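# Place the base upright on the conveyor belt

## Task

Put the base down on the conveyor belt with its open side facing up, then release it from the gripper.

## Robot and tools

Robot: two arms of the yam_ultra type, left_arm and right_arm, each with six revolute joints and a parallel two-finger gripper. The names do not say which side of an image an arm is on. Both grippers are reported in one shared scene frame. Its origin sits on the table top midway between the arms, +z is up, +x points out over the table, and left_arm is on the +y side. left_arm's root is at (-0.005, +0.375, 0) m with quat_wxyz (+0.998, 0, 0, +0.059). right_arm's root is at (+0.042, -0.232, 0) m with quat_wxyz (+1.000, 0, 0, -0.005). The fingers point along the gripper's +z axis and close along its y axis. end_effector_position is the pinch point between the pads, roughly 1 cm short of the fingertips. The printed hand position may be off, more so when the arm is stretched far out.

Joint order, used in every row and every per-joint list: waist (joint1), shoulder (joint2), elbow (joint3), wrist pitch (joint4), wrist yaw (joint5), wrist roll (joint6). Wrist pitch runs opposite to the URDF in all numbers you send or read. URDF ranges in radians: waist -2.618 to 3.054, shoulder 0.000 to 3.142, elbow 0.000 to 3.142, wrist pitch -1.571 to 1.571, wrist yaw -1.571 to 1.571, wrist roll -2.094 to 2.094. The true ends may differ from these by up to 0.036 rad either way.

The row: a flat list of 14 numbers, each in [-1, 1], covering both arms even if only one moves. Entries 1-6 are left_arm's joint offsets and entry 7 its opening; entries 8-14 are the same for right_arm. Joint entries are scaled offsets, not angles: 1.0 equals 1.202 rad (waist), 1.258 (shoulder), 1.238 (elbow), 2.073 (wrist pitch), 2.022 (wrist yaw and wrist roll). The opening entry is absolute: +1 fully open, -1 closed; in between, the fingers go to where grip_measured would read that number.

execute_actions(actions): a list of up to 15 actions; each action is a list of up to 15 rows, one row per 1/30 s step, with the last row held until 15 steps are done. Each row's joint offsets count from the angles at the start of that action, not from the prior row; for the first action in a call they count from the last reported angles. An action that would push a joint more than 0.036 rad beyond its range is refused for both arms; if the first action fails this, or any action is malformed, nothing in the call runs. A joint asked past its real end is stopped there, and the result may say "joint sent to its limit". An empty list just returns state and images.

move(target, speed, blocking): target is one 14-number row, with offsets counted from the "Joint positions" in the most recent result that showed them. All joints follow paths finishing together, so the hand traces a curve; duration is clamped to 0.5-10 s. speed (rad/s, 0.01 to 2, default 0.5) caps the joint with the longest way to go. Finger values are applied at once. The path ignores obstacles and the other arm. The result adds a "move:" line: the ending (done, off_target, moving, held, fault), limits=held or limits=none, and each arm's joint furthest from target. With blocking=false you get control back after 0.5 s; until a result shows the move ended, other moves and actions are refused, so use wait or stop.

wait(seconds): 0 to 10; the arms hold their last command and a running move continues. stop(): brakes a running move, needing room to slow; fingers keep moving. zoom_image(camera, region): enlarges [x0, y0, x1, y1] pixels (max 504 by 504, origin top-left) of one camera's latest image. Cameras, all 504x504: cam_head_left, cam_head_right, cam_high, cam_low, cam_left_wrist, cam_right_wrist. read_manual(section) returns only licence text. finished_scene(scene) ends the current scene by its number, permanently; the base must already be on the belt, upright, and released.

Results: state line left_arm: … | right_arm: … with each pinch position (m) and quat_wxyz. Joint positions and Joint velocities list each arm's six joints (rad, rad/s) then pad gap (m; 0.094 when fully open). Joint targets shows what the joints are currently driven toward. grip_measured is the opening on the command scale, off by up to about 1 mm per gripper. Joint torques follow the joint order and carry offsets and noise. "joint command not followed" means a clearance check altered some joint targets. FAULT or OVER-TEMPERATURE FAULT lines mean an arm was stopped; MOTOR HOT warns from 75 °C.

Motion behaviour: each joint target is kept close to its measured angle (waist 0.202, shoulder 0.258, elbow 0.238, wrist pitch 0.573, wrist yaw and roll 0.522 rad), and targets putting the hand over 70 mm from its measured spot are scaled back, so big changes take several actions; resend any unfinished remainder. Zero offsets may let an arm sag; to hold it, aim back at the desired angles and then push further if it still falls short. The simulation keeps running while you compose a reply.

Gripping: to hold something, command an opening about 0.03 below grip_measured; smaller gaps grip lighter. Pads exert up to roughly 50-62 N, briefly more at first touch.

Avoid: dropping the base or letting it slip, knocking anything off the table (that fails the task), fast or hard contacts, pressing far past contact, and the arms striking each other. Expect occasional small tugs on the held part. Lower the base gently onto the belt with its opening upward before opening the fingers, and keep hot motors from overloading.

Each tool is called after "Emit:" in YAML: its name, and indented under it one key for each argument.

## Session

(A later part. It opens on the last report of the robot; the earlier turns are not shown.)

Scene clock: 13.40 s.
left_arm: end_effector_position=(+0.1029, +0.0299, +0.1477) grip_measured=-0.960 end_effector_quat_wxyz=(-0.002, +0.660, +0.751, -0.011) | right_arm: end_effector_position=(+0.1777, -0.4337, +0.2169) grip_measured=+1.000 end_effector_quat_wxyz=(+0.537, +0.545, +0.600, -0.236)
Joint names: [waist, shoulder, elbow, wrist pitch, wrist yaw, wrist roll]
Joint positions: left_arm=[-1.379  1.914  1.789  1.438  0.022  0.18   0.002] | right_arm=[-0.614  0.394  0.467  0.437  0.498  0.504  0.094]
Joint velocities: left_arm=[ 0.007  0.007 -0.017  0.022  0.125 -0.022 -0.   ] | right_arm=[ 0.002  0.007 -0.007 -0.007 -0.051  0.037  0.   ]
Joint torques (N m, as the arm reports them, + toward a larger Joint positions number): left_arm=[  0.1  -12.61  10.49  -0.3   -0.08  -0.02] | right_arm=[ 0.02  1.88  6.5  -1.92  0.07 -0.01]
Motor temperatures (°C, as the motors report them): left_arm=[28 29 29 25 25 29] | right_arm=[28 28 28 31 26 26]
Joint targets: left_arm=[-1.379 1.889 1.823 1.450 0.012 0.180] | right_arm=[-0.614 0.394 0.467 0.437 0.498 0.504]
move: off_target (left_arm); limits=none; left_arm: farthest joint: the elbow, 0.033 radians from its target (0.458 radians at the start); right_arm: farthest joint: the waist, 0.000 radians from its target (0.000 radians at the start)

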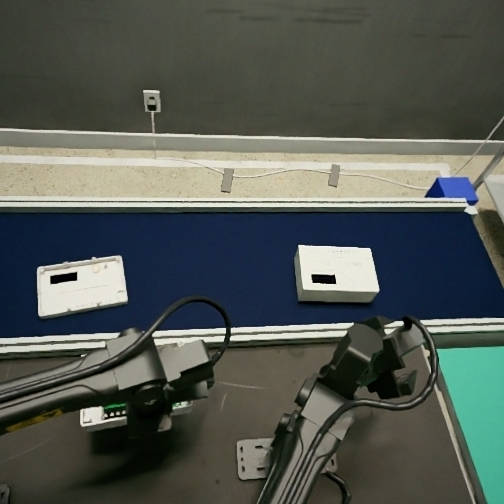

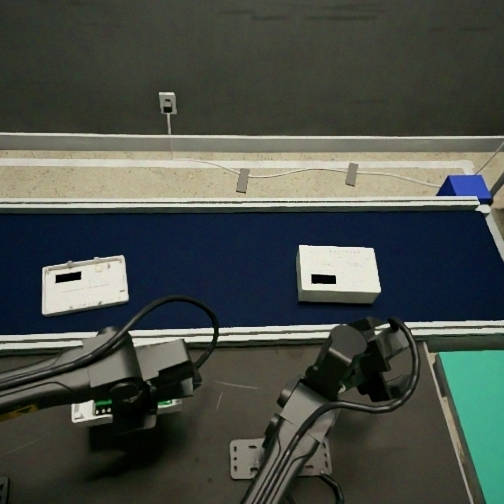

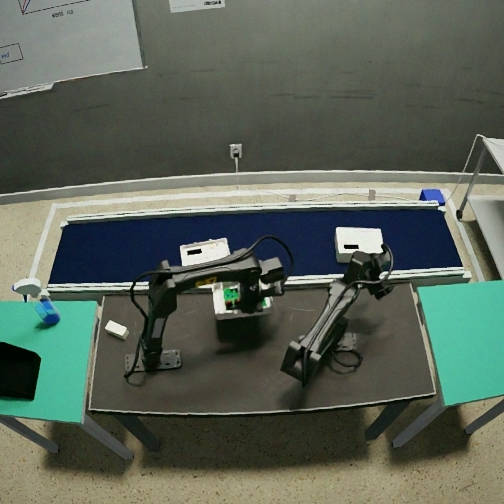

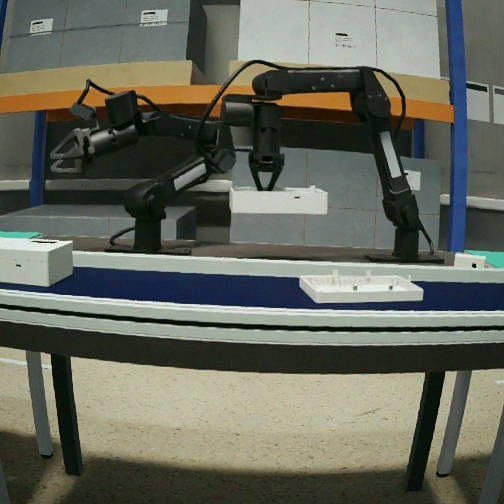

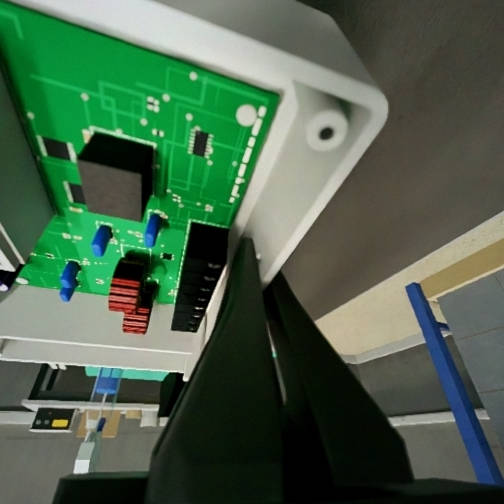

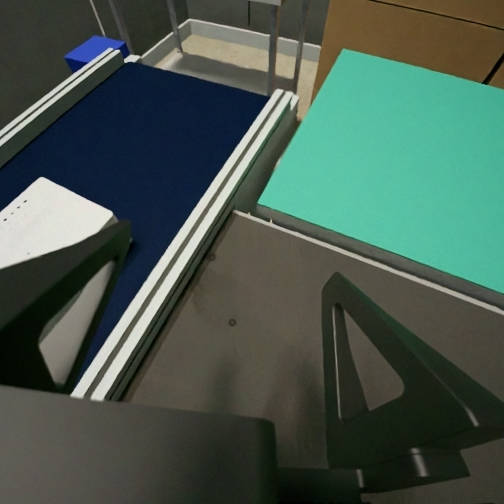

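Emit:
move:
  target: [0.445,0.21,0.245,0.012,0,0.9,-1,0,0,0,0,0,0,1]
  speed: 0.9

Emit:
move:
  target: [0,0.285,0.345,0.02,0,0,-1,0,0,0,0,0,0,1]
  speed: 0.4

Scene clock: 16.97 s.
left_arm: end_effector_position=(+0.3054, +0.0959, +0.1148) grip_measured=-0.958 end_effector_quat_wxyz=(-0.002, +0.977, +0.211, -0.012) | right_arm: end_effector_position=(+0.1777, -0.4337, +0.2169) grip_measured=+1.000 end_effector_quat_wxyz=(+0.537, +0.545, +0.600, -0.236)
Joint names: [waist, shoulder, elbow, wrist pitch, wrist yaw, wrist roll]
Joint positions: left_arm=[-0.846  2.18   2.05   1.46   0.017  1.989  0.002] | right_arm=[-0.614  0.394  0.467  0.437  0.498  0.504  0.094]
Joint velocities: left_arm=[ 0.002  0.002 -0.012  0.007 -0.007  0.022 -0.001] | right_arm=[-0.007 -0.022  0.002  0.007 -0.037 -0.007  0.   ]
Joint torques (N m, as the arm reports them, + toward a larger Joint positions number): left_arm=[  0.29 -13.24  11.13  -0.34   0.02   0.08] | right_arm=[ 0.03  1.86  6.47 -1.92  0.06 -0.01]
Motor temperatures (°C, as the motors report them): left_arm=[28 29 29 25 25 29] | right_arm=[28 28 28 31 26 26]
Joint targets: left_arm=[-0.845 2.178 2.092 1.463 0.022 2.000] | right_arm=[-0.614 0.394 0.467 0.437 0.498 0.504]
move: off_target (left_arm); limits=none; left_arm: farthest joint: the elbow, 0.042 radians from its target (0.304 radians at the start); right_arm: farthest joint: the waist, 0.000 radians from its target (0.000 radians at the start)

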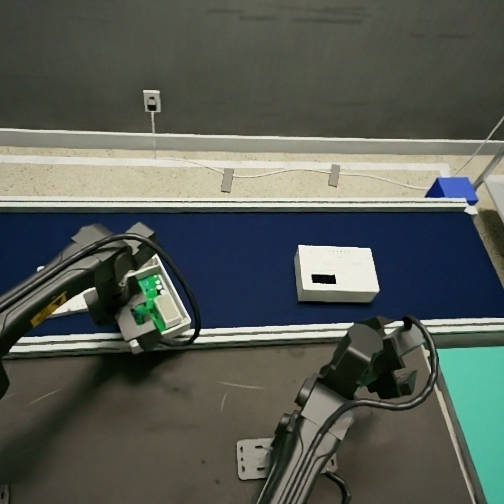

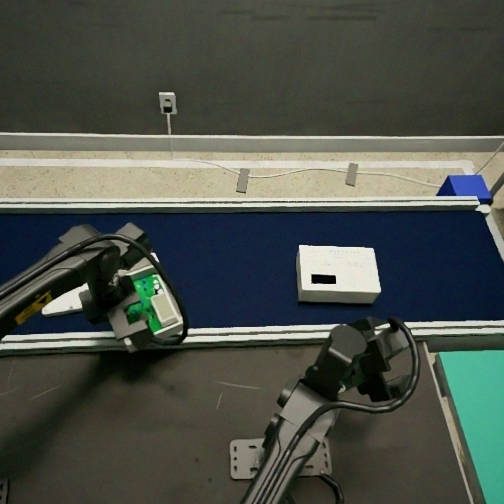

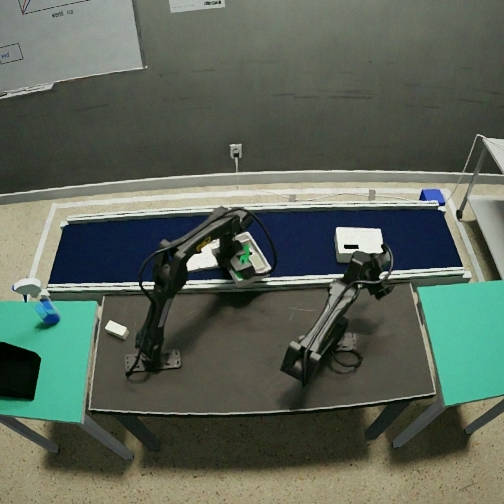

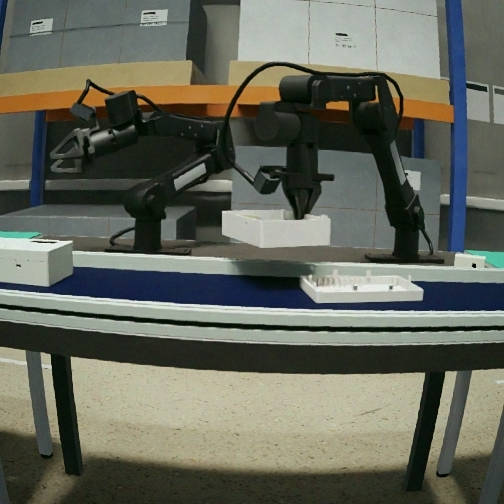

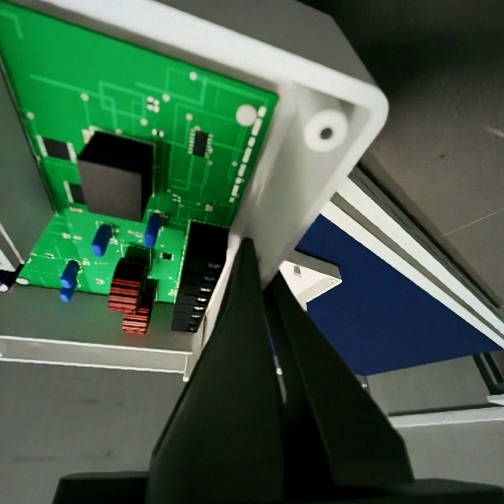

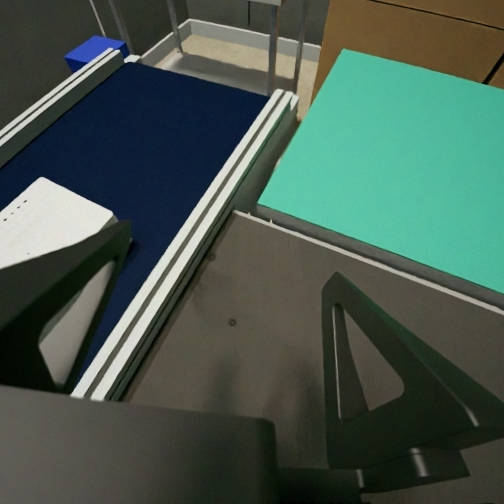

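Scene clock: 18.43 s.
left_arm: end_effector_position=(+0.3525, +0.0514, +0.0669) grip_measured=-0.958 end_effector_quat_wxyz=(+0.006, +0.977, +0.211, -0.013) | right_arm: end_effector_position=(+0.1777, -0.4337, +0.2169) grip_measured=+1.000 end_effector_quat_wxyz=(+0.537, +0.545, +0.600, -0.236)
Joint names: [waist, shoulder, elbow, wrist pitch, wrist yaw, wrist roll]
Joint positions: left_arm=[-0.846  2.518  2.446  1.504  0.028  1.989  0.002] | right_arm=[-0.614  0.394  0.467  0.437  0.498  0.504  0.094]
Joint velocities: left_arm=[-0.007  0.007  0.007  0.007 -0.022  0.007  0.   ] | right_arm=[-0.007 -0.007  0.002  0.066  0.037 -0.051  0.   ]
Joint torques (N m, as the arm reports them, + toward a larger Joint positions number): left_arm=[  0.11 -13.99  10.17  -0.43  -0.08  -0.02] | right_arm=[ 0.03  1.88  6.5  -1.92  0.07 -0.01]
Motor temperatures (°C, as the motors report them): left_arm=[28 29 29 25 25 29] | right_arm=[28 28 28 31 26 26]
Joint targets: left_arm=[-0.846 2.538 2.478 1.501 0.017 1.989] | right_arm=[-0.614 0.394 0.467 0.437 0.498 0.504]
move: off_target (left_arm); limits=none; left_arm: farthest joint: the elbow, 0.031 radians from its target (0.427 radians at the start); right_arm: farthest joint: the waist, 0.000 radians from its target (0.000 radians at the start)

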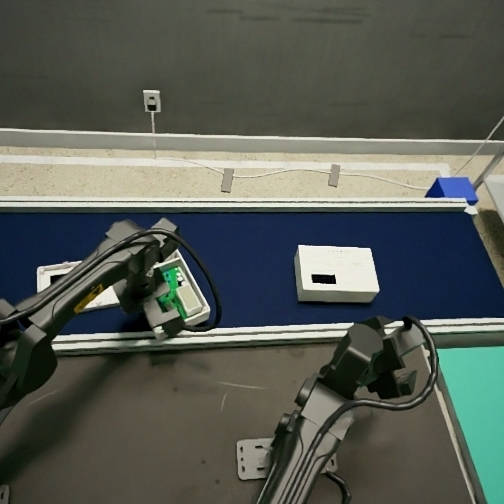

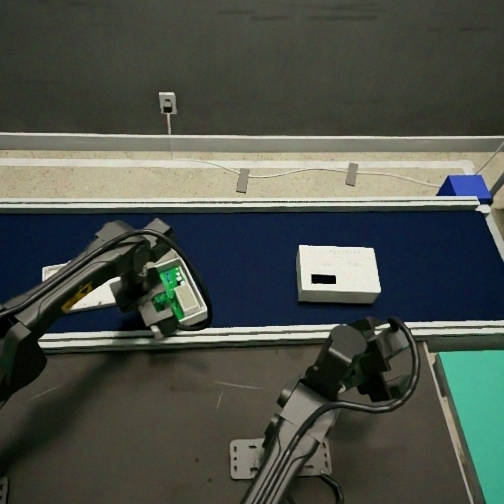

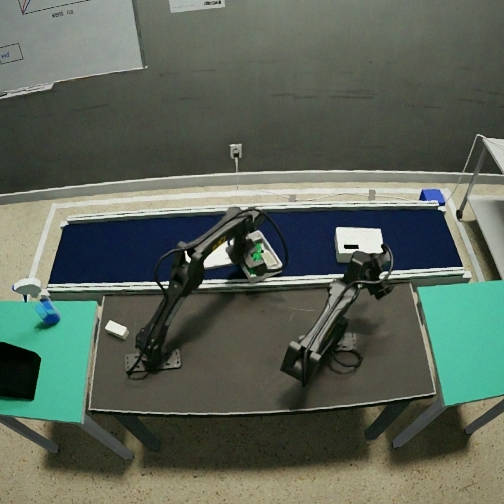

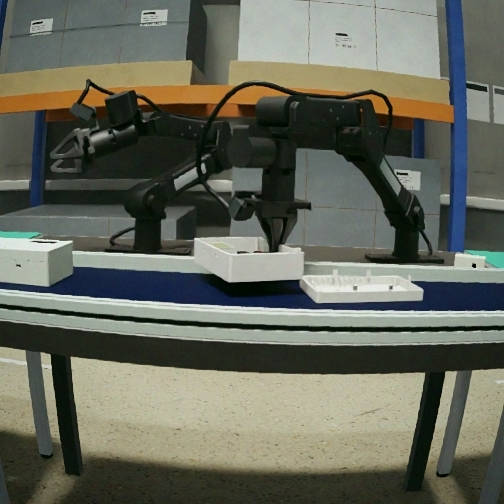

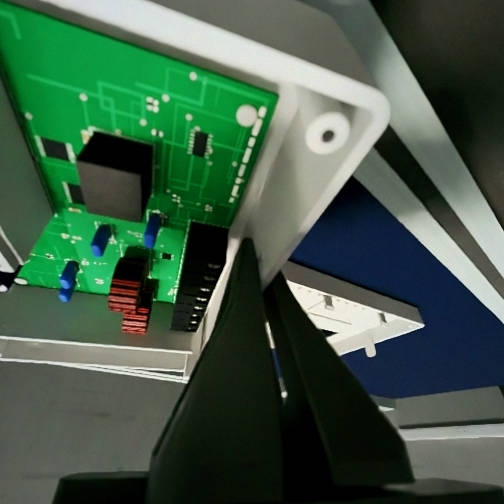

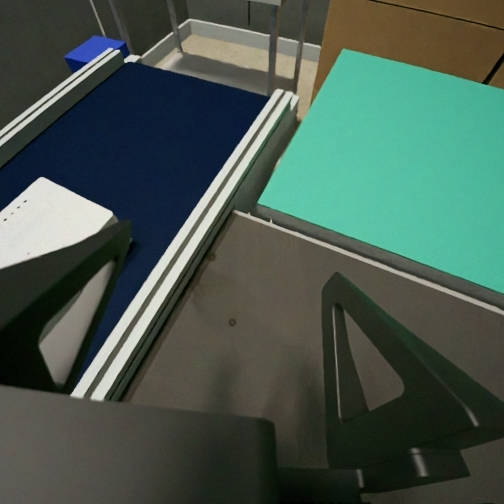

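Emit:
move:
  target: [0,0.1,0.122,-0.017,0,0.045,-1,0,0,0,0,0,0,1]
  speed: 0.25

Emit:
zoom_image:
  camera: "cam_head_left"
  region: [60,200,260,370]

Scene clock: 19.80 s.
left_arm: end_effector_position=(+0.3623, +0.0410, +0.0589) grip_measured=-0.958 end_effector_quat_wxyz=(+0.015, +0.986, +0.169, -0.010) | right_arm: end_effector_position=(+0.1777, -0.4337, +0.2169) grip_measured=+1.000 end_effector_quat_wxyz=(+0.537, +0.545, +0.600, -0.236)
Joint names: [waist, shoulder, elbow, wrist pitch, wrist yaw, wrist roll]
Joint positions: left_arm=[-0.846  2.602  2.574  1.531  0.035  2.075  0.002] | right_arm=[-0.614  0.394  0.467  0.437  0.498  0.504  0.094]
Joint velocities: left_arm=[-0.007 -0.002  0.007  0.022  0.007  0.007  0.   ] | right_arm=[ 0.012  0.012 -0.002  0.022 -0.007 -0.051  0.   ]
Joint torques (N m, as the arm reports them, + toward a larger Joint positions number): left_arm=[  0.13 -12.77   9.46  -1.05  -0.05  -0.01] | right_arm=[ 0.    1.88  6.51 -1.93  0.06  0.  ]
Motor temperatures (°C, as the motors report them): left_arm=[28 29 30 25 25 29] | right_arm=[28 28 28 31 26 26]
Joint targets: left_arm=[-0.846 2.643 2.597 1.469 0.028 2.080] | right_arm=[-0.614 0.394 0.467 0.437 0.498 0.504]
move: off_target (left_arm); limits=none; left_arm: farthest joint: the wrist pitch, 0.062 radians from its target (0.035 radians at the start); right_arm: farthest joint: the waist, 0.000 radians from its target (0.000 radians at the start)

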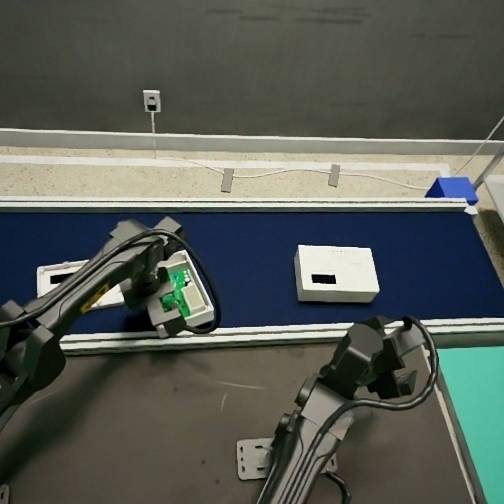

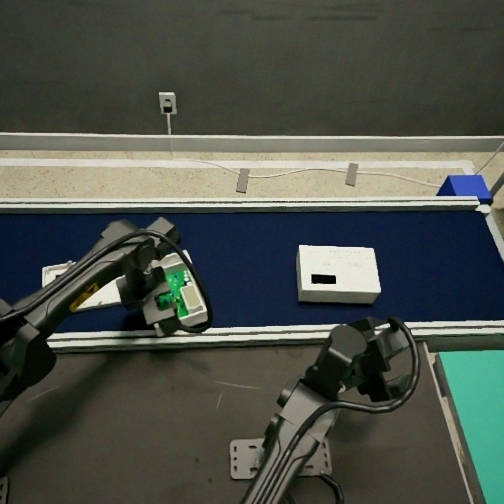

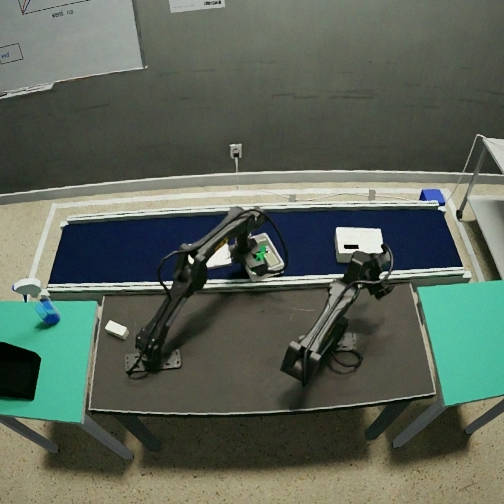

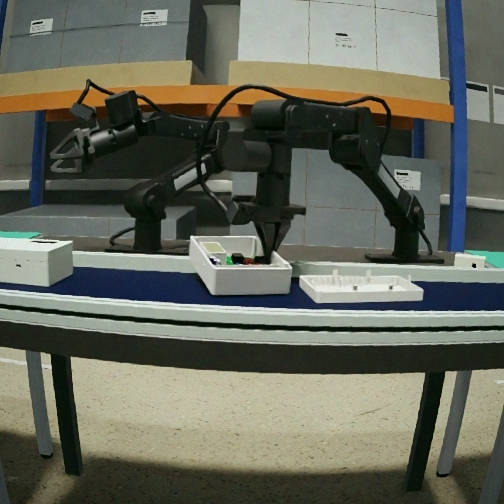

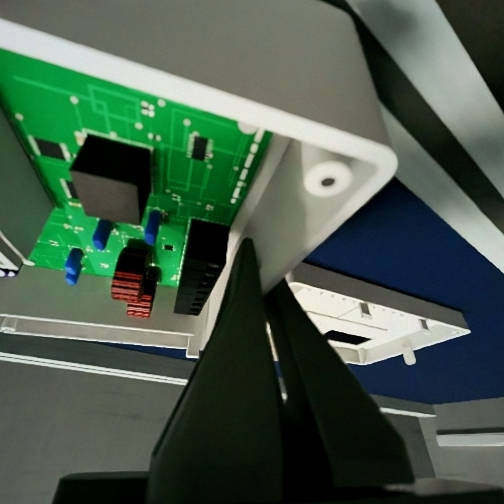

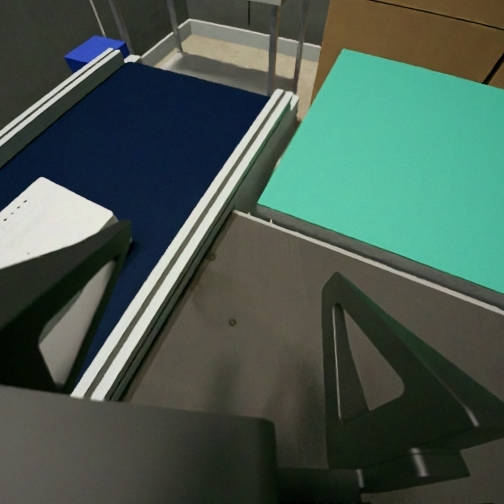

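Region (60, 200, 260, 370) of cam_head_left's 504x504 image, scaled by 2.520, with more detail than that image has; it fills the top 428 rows of this view, and the rest is white.

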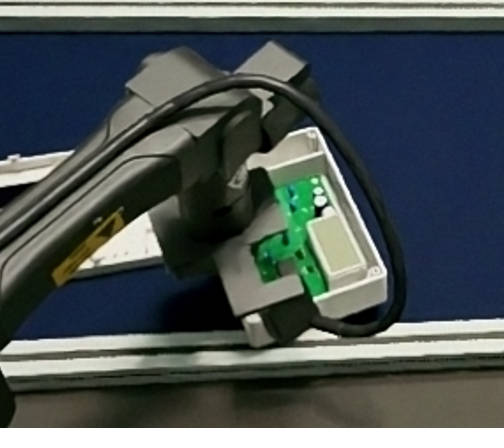

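Emit:
move:
  target: [0.07,-0.015,0.01,-0.08,0,0,-1,0,0,0,0,0,0,1]
  speed: 0.2

Emit:
move:
  target: [0,0.05,0,0,0,0,-1,0,0,0,0,0,0,1]
  speed: 0.15

Scene clock: 21.23 s.
left_arm: end_effector_position=(+0.4156, +0.0510, +0.0616) grip_measured=-0.958 end_effector_quat_wxyz=(+0.066, +0.976, +0.206, +0.038) | right_arm: end_effector_position=(+0.1777, -0.4337, +0.2169) grip_measured=+1.000 end_effector_quat_wxyz=(+0.537, +0.545, +0.600, -0.236)
Joint names: [waist, shoulder, elbow, wrist pitch, wrist yaw, wrist roll]
Joint positions: left_arm=[-0.767  2.602  2.574  1.392  0.029  2.075  0.002] | right_arm=[-0.614  0.394  0.467  0.437  0.498  0.504  0.094]
Joint velocities: left_arm=[-0.002  0.027 -0.027 -0.022 -0.022 -0.037 -0.001] | right_arm=[-0.007 -0.007 -0.002  0.022 -0.037  0.022  0.   ]
Joint torques (N m, as the arm reports them, + toward a larger Joint positions number): left_arm=[  0.66 -18.05   8.69  -0.99   0.09  -0.02] | right_arm=[ 0.02  1.88  6.52 -1.92  0.07 -0.01]
Motor temperatures (°C, as the motors report them): left_arm=[28 30 30 25 25 29] | right_arm=[28 28 28 32 26 26]
Joint targets: left_arm=[-0.762 2.583 2.586 1.365 0.035 2.075] | right_arm=[-0.614 0.394 0.467 0.437 0.498 0.504]
move: off_target (left_arm); limits=none; left_arm: farthest joint: the wrist pitch, 0.026 radians from its target (0.166 radians at the start); right_arm: farthest joint: the waist, 0.000 radians from its target (0.000 radians at the start)

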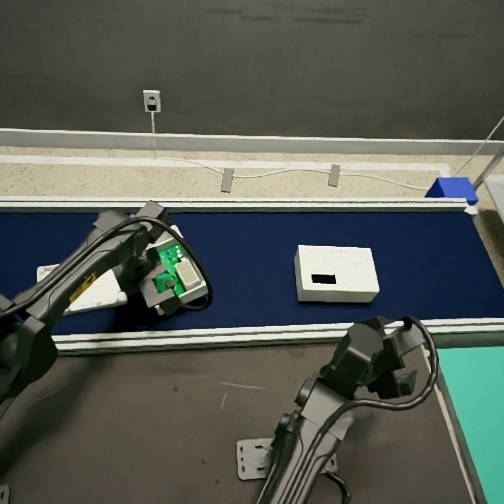

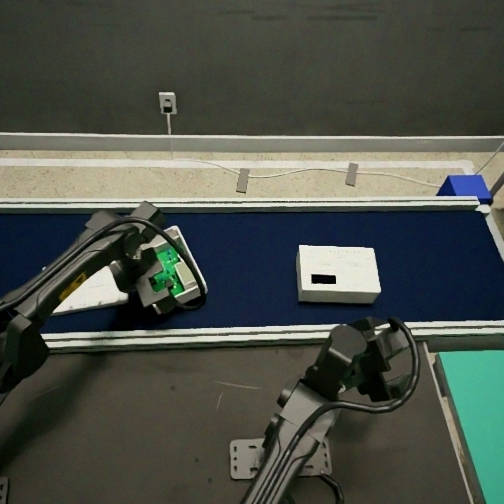

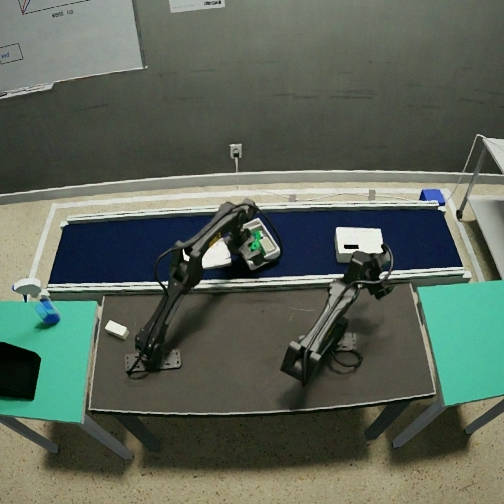

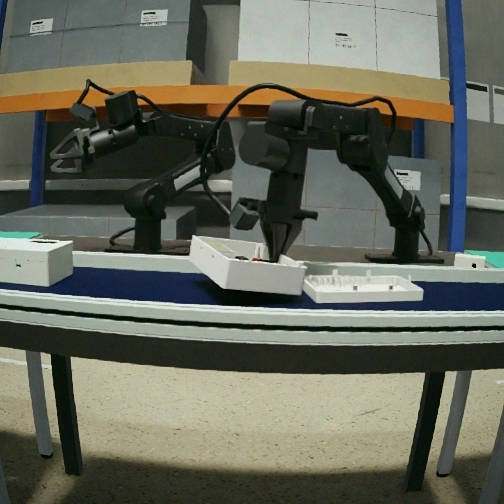

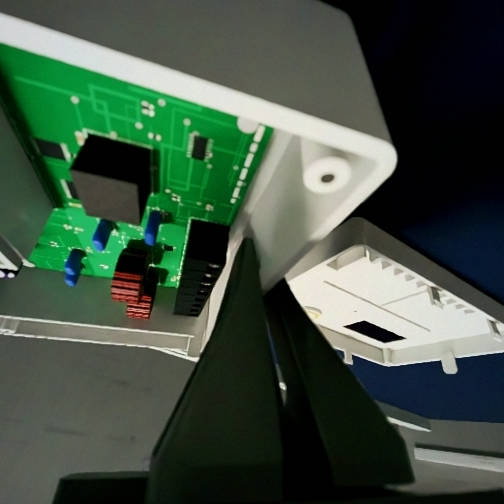

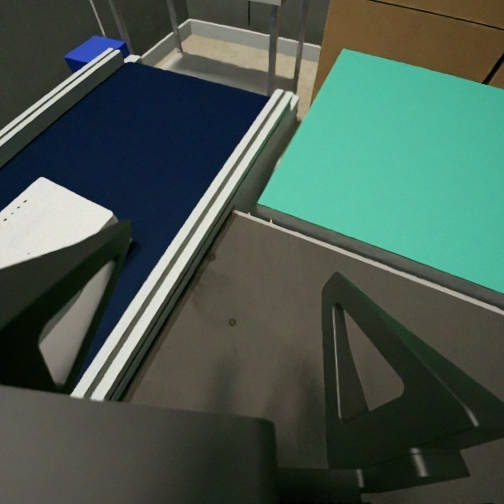

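Scene clock: 22.03 s.
left_arm: end_effector_position=(+0.4158, +0.0542, +0.0447) grip_measured=-0.958 end_effector_quat_wxyz=(+0.049, +0.977, +0.206, +0.035) | right_arm: end_effector_position=(+0.1777, -0.4337, +0.2169) grip_measured=+1.000 end_effector_quat_wxyz=(+0.537, +0.545, +0.600, -0.236)
Joint names: [waist, shoulder, elbow, wrist pitch, wrist yaw, wrist roll]
Joint positions: left_arm=[-0.768  2.635  2.574  1.39   0.011  2.075  0.002] | right_arm=[-0.614  0.394  0.467  0.437  0.498  0.504  0.094]
Joint velocities: left_arm=[-0.017 -0.007  0.002  0.007 -0.007  0.037 -0.001] | right_arm=[-0.012  0.002  0.002  0.051  0.037  0.007  0.   ]
Joint torques (N m, as the arm reports them, + toward a larger Joint positions number): left_arm=[  0.27 -14.07   7.53  -0.63   0.12  -0.04] | right_arm=[ 0.    1.88  6.49 -1.93  0.06 -0.01]
Motor temperatures (°C, as the motors report them): left_arm=[28 30 30 25 25 29] | right_arm=[28 28 28 32 26 26]
Joint targets: left_arm=[-0.767 2.665 2.574 1.392 0.029 2.075] | right_arm=[-0.614 0.394 0.467 0.437 0.498 0.504]
move: off_target (left_arm); limits=none; left_arm: farthest joint: the shoulder, 0.030 radians from its target (0.063 radians at the start); right_arm: farthest joint: the waist, 0.000 radians from its target (0.000 radians at the start)

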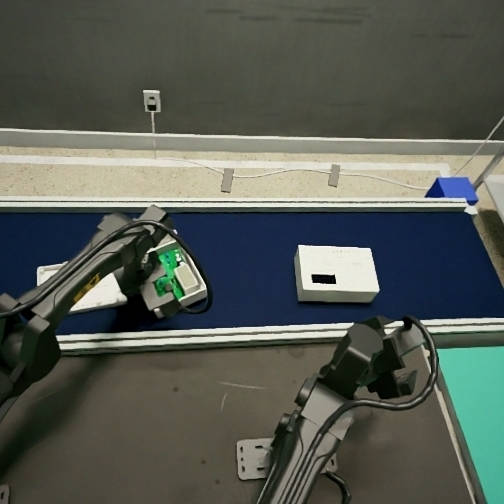

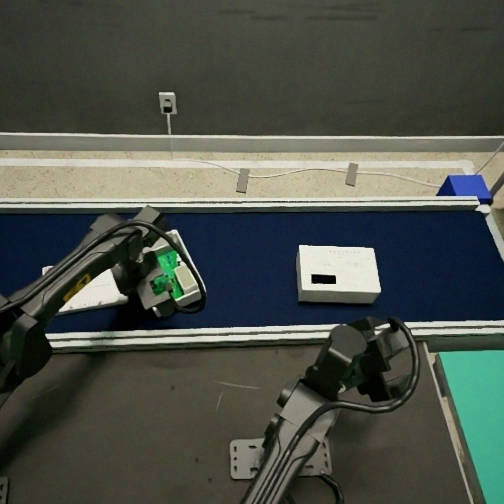

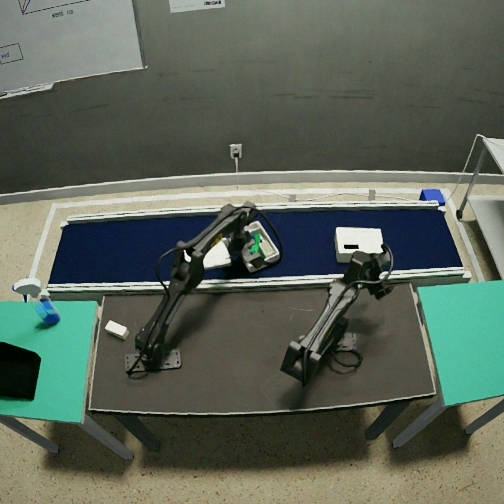

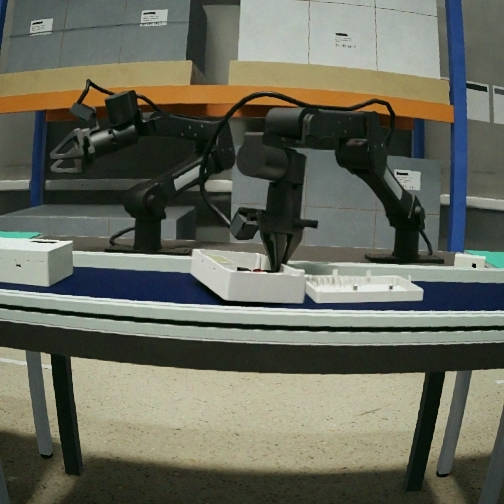

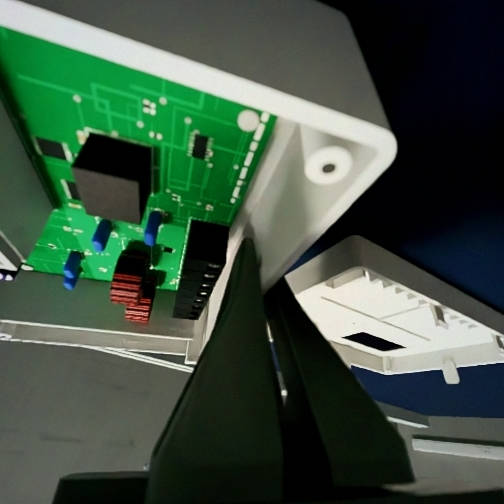

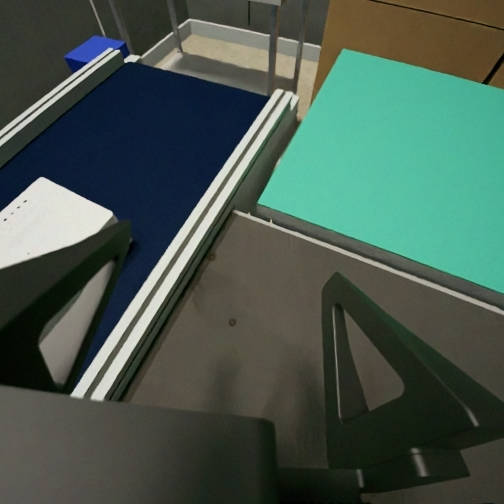

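Emit:
move:
  target: [-0.04,0.045,0,0,0,0,-1,0,0,0,0,0,0,1]
  speed: 0.15

Emit:
move:
  target: [0,0,0,0,0,0,-0.7,0,0,0,0,0,0,1]

Emit:
move:
  target: [0,-0.14,0,0.04,0,0,-0.7,0,0,0,0,0,0,1]

Scene clock: 23.00 s.
left_arm: end_effector_position=(+0.4116, +0.0488, +0.0415) grip_measured=-0.958 end_effector_quat_wxyz=(+0.034, +0.979, +0.194, +0.049) | right_arm: end_effector_position=(+0.1777, -0.4337, +0.2169) grip_measured=+1.000 end_effector_quat_wxyz=(+0.537, +0.545, +0.600, -0.236)
Joint names: [waist, shoulder, elbow, wrist pitch, wrist yaw, wrist roll]
Joint positions: left_arm=[-0.795  2.642  2.574  1.388 -0.031  2.075  0.002] | right_arm=[-0.614  0.394  0.467  0.437  0.498  0.504  0.094]
Joint velocities: left_arm=[-0.002 -0.007 -0.002  0.022  0.007  0.051  0.001] | right_arm=[-0.007 -0.022 -0.002 -0.081 -0.051  0.037  0.   ]
Joint torques (N m, as the arm reports them, + toward a larger Joint positions number): left_arm=[ -1.45 -12.4    7.57  -0.63   0.35  -0.03] | right_arm=[ 0.    1.87  6.52 -1.93  0.07 -0.01]
Motor temperatures (°C, as the motors report them): left_arm=[28 30 30 25 25 29] | right_arm=[28 28 28 32 26 26]
Joint targets: left_arm=[-0.816 2.692 2.574 1.390 0.011 2.075] | right_arm=[-0.614 0.394 0.467 0.437 0.498 0.504]
move: off_target (left_arm); limits=none; left_arm: farthest joint: the shoulder, 0.050 radians from its target (0.056 radians at the start); right_arm: farthest joint: the waist, 0.000 radians from its target (0.000 radians at the start)

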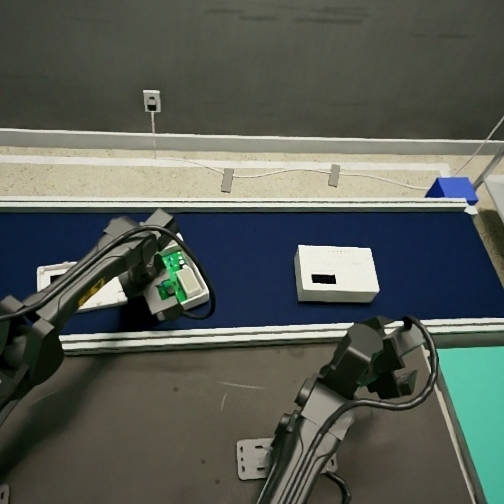

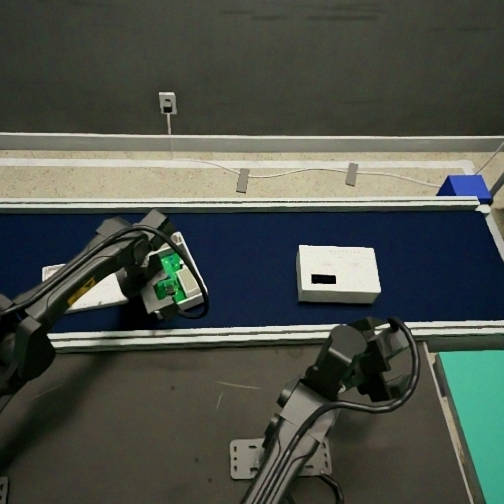

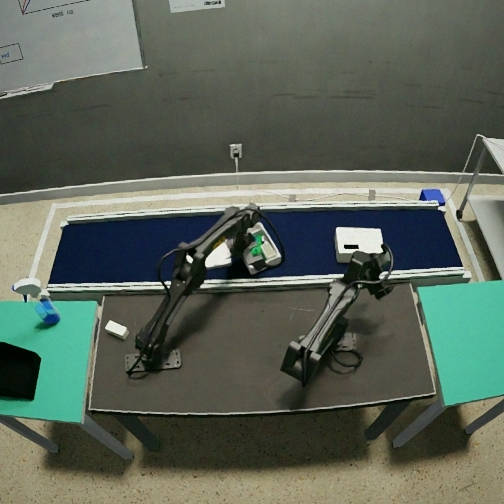

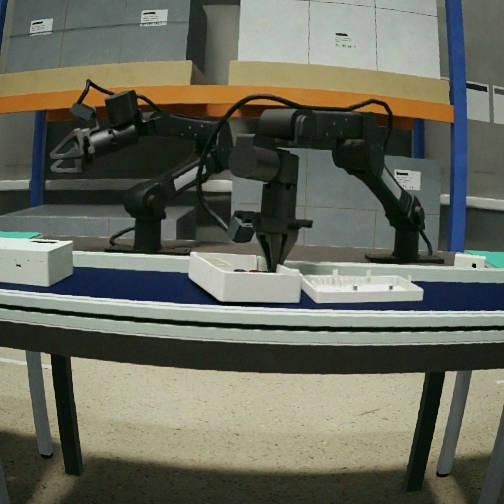

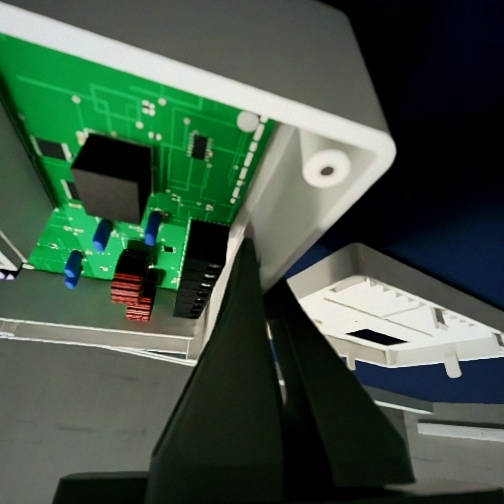

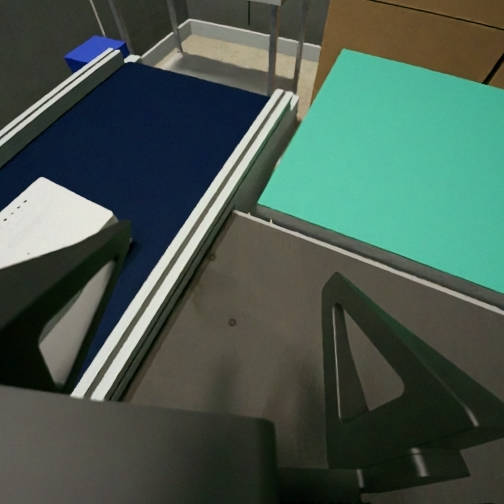

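Scene clock: 23.50 s.
left_arm: end_effector_position=(+0.4121, +0.0489, +0.0416) grip_measured=-0.703 end_effector_quat_wxyz=(+0.034, +0.979, +0.194, +0.050) | right_arm: end_effector_position=(+0.1777, -0.4337, +0.2169) grip_measured=+1.000 end_effector_quat_wxyz=(+0.537, +0.545, +0.600, -0.236)
Joint names: [waist, shoulder, elbow, wrist pitch, wrist yaw, wrist roll]
Joint positions: left_arm=[-0.795  2.642  2.574  1.387 -0.033  2.075  0.014] | right_arm=[-0.614  0.394  0.467  0.437  0.498  0.504  0.094]
Joint velocities: left_arm=[-0.007  0.002  0.002  0.022 -0.022 -0.081 -0.001] | right_arm=[ 0.002 -0.007 -0.012 -0.066  0.037 -0.022  0.   ]
Joint torques (N m, as the arm reports them, + toward a larger Joint positions number): left_arm=[ -0.03 -16.71   7.69  -0.62  -0.01  -0.02] | right_arm=[ 0.02  1.86  6.49 -1.92  0.06  0.  ]
Motor temperatures (°C, as the motors report them): left_arm=[28 30 30 25 25 29] | right_arm=[28 28 28 32 26 26]
Joint targets: left_arm=[-0.795 2.642 2.574 1.388 -0.031 2.075] | right_arm=[-0.614 0.394 0.467 0.437 0.498 0.504]
move: done; limits=none; left_arm: farthest joint: the wrist yaw, 0.002 radians from its target (0.000 radians at the start); right_arm: farthest joint: the waist, 0.000 radians from its target (0.000 radians at the start)

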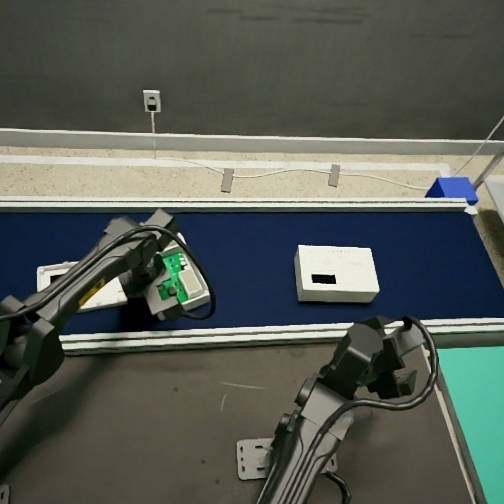

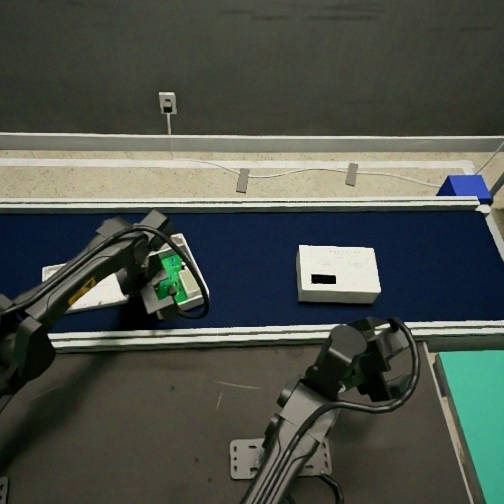

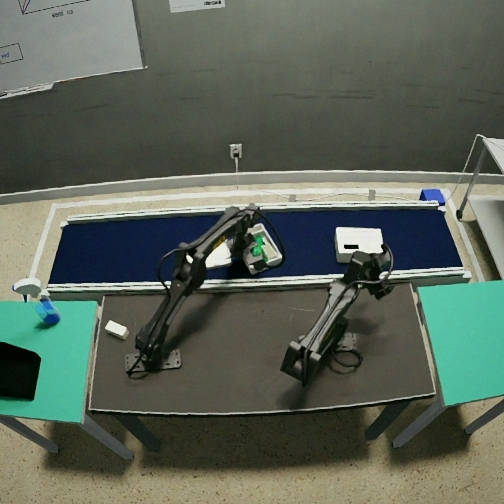

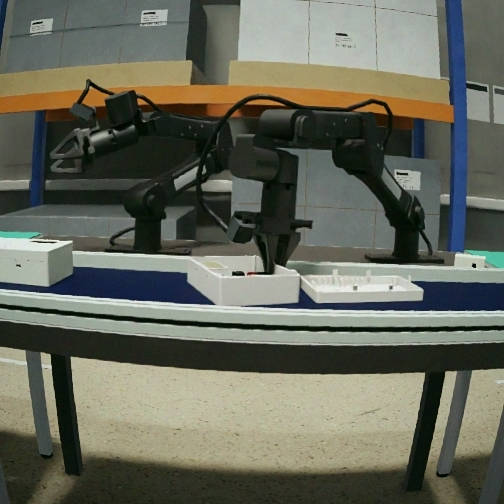

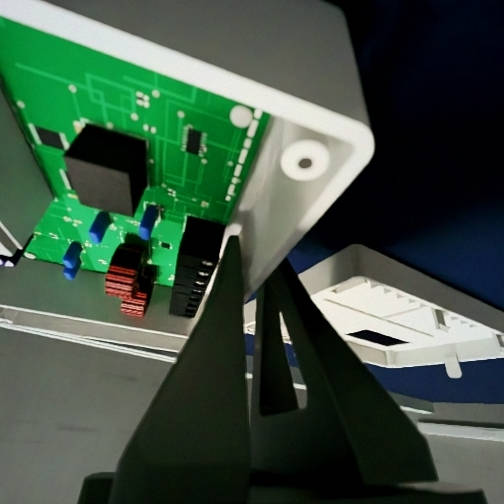

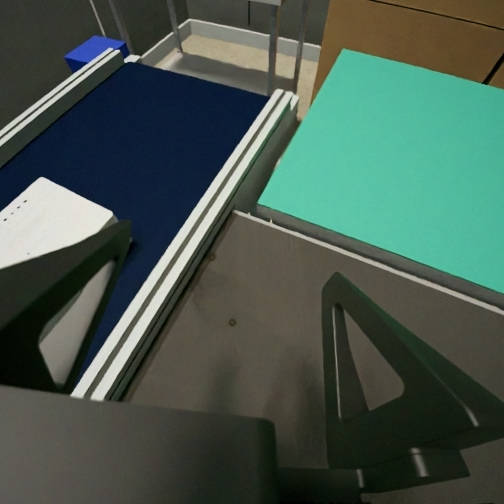

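Scene clock: 24.57 s.
left_arm: end_effector_position=(+0.4048, +0.0547, +0.1316) grip_measured=-0.703 end_effector_quat_wxyz=(+0.080, +0.974, +0.194, +0.089) | right_arm: end_effector_position=(+0.1777, -0.4337, +0.2169) grip_measured=+1.000 end_effector_quat_wxyz=(+0.537, +0.545, +0.600, -0.236)
Joint names: [waist, shoulder, elbow, wrist pitch, wrist yaw, wrist roll]
Joint positions: left_arm=[-0.795  2.458  2.574  1.449 -0.033  2.075  0.014] | right_arm=[-0.614  0.394  0.467  0.437  0.498  0.504  0.094]
Joint velocities: left_arm=[-0.007 -0.007 -0.012  0.007 -0.051 -0.007 -0.   ] | right_arm=[-0.007  0.022 -0.007 -0.007 -0.125 -0.022  0.   ]
Joint torques (N m, as the arm reports them, + toward a larger Joint positions number): left_arm=[  0.12 -14.83   7.47  -0.72  -0.02  -0.02] | right_arm=[ 0.    1.87  6.5  -1.92  0.06  0.  ]
Motor temperatures (°C, as the motors report them): left_arm=[28 30 30 25 25 29] | right_arm=[28 28 28 32 26 26]
Joint targets: left_arm=[-0.795 2.466 2.574 1.469 -0.033 2.075] | right_arm=[-0.614 0.394 0.467 0.437 0.498 0.504]
move: off_target (left_arm); limits=none; left_arm: farthest joint: the wrist pitch, 0.021 radians from its target (0.083 radians at the start); right_arm: farthest joint: the waist, 0.000 radians from its target (0.000 radians at the start)

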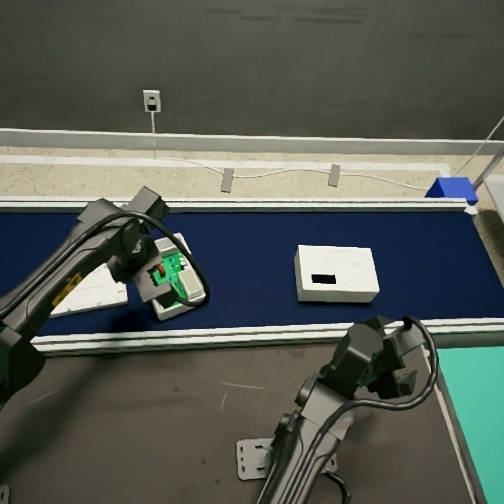

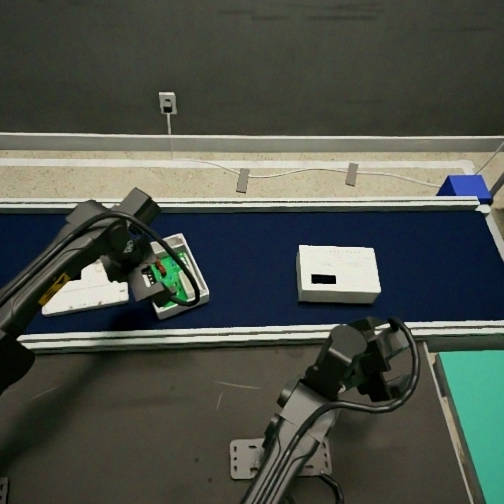

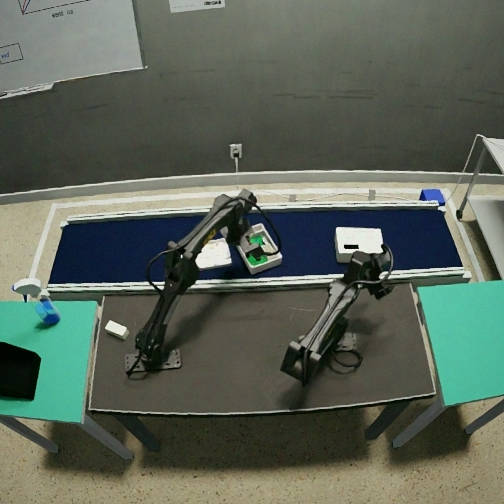

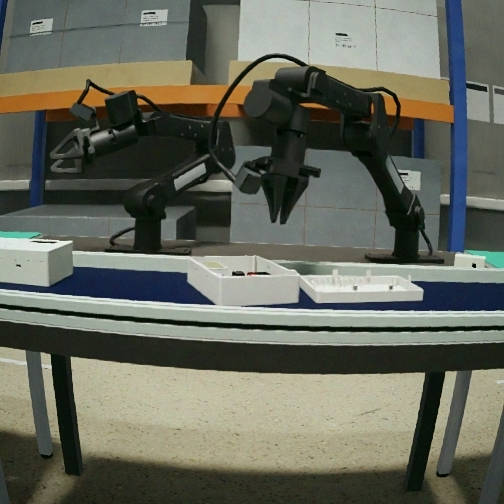

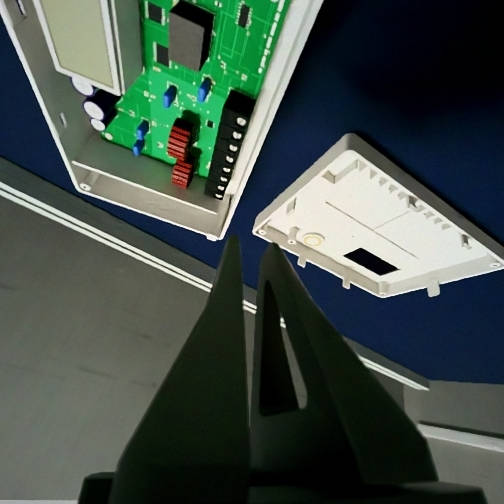

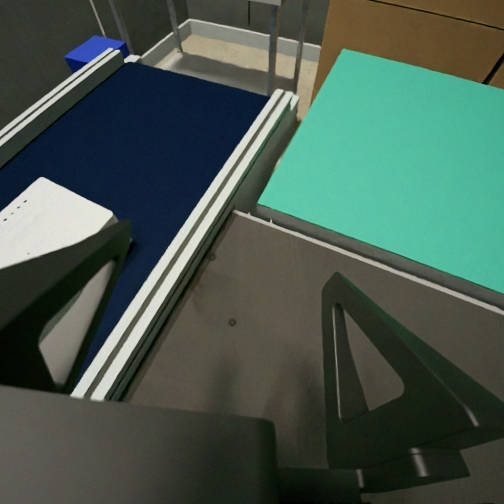

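Emit:
finished_scene:
  scene: 1

The scene is finished: the task was done.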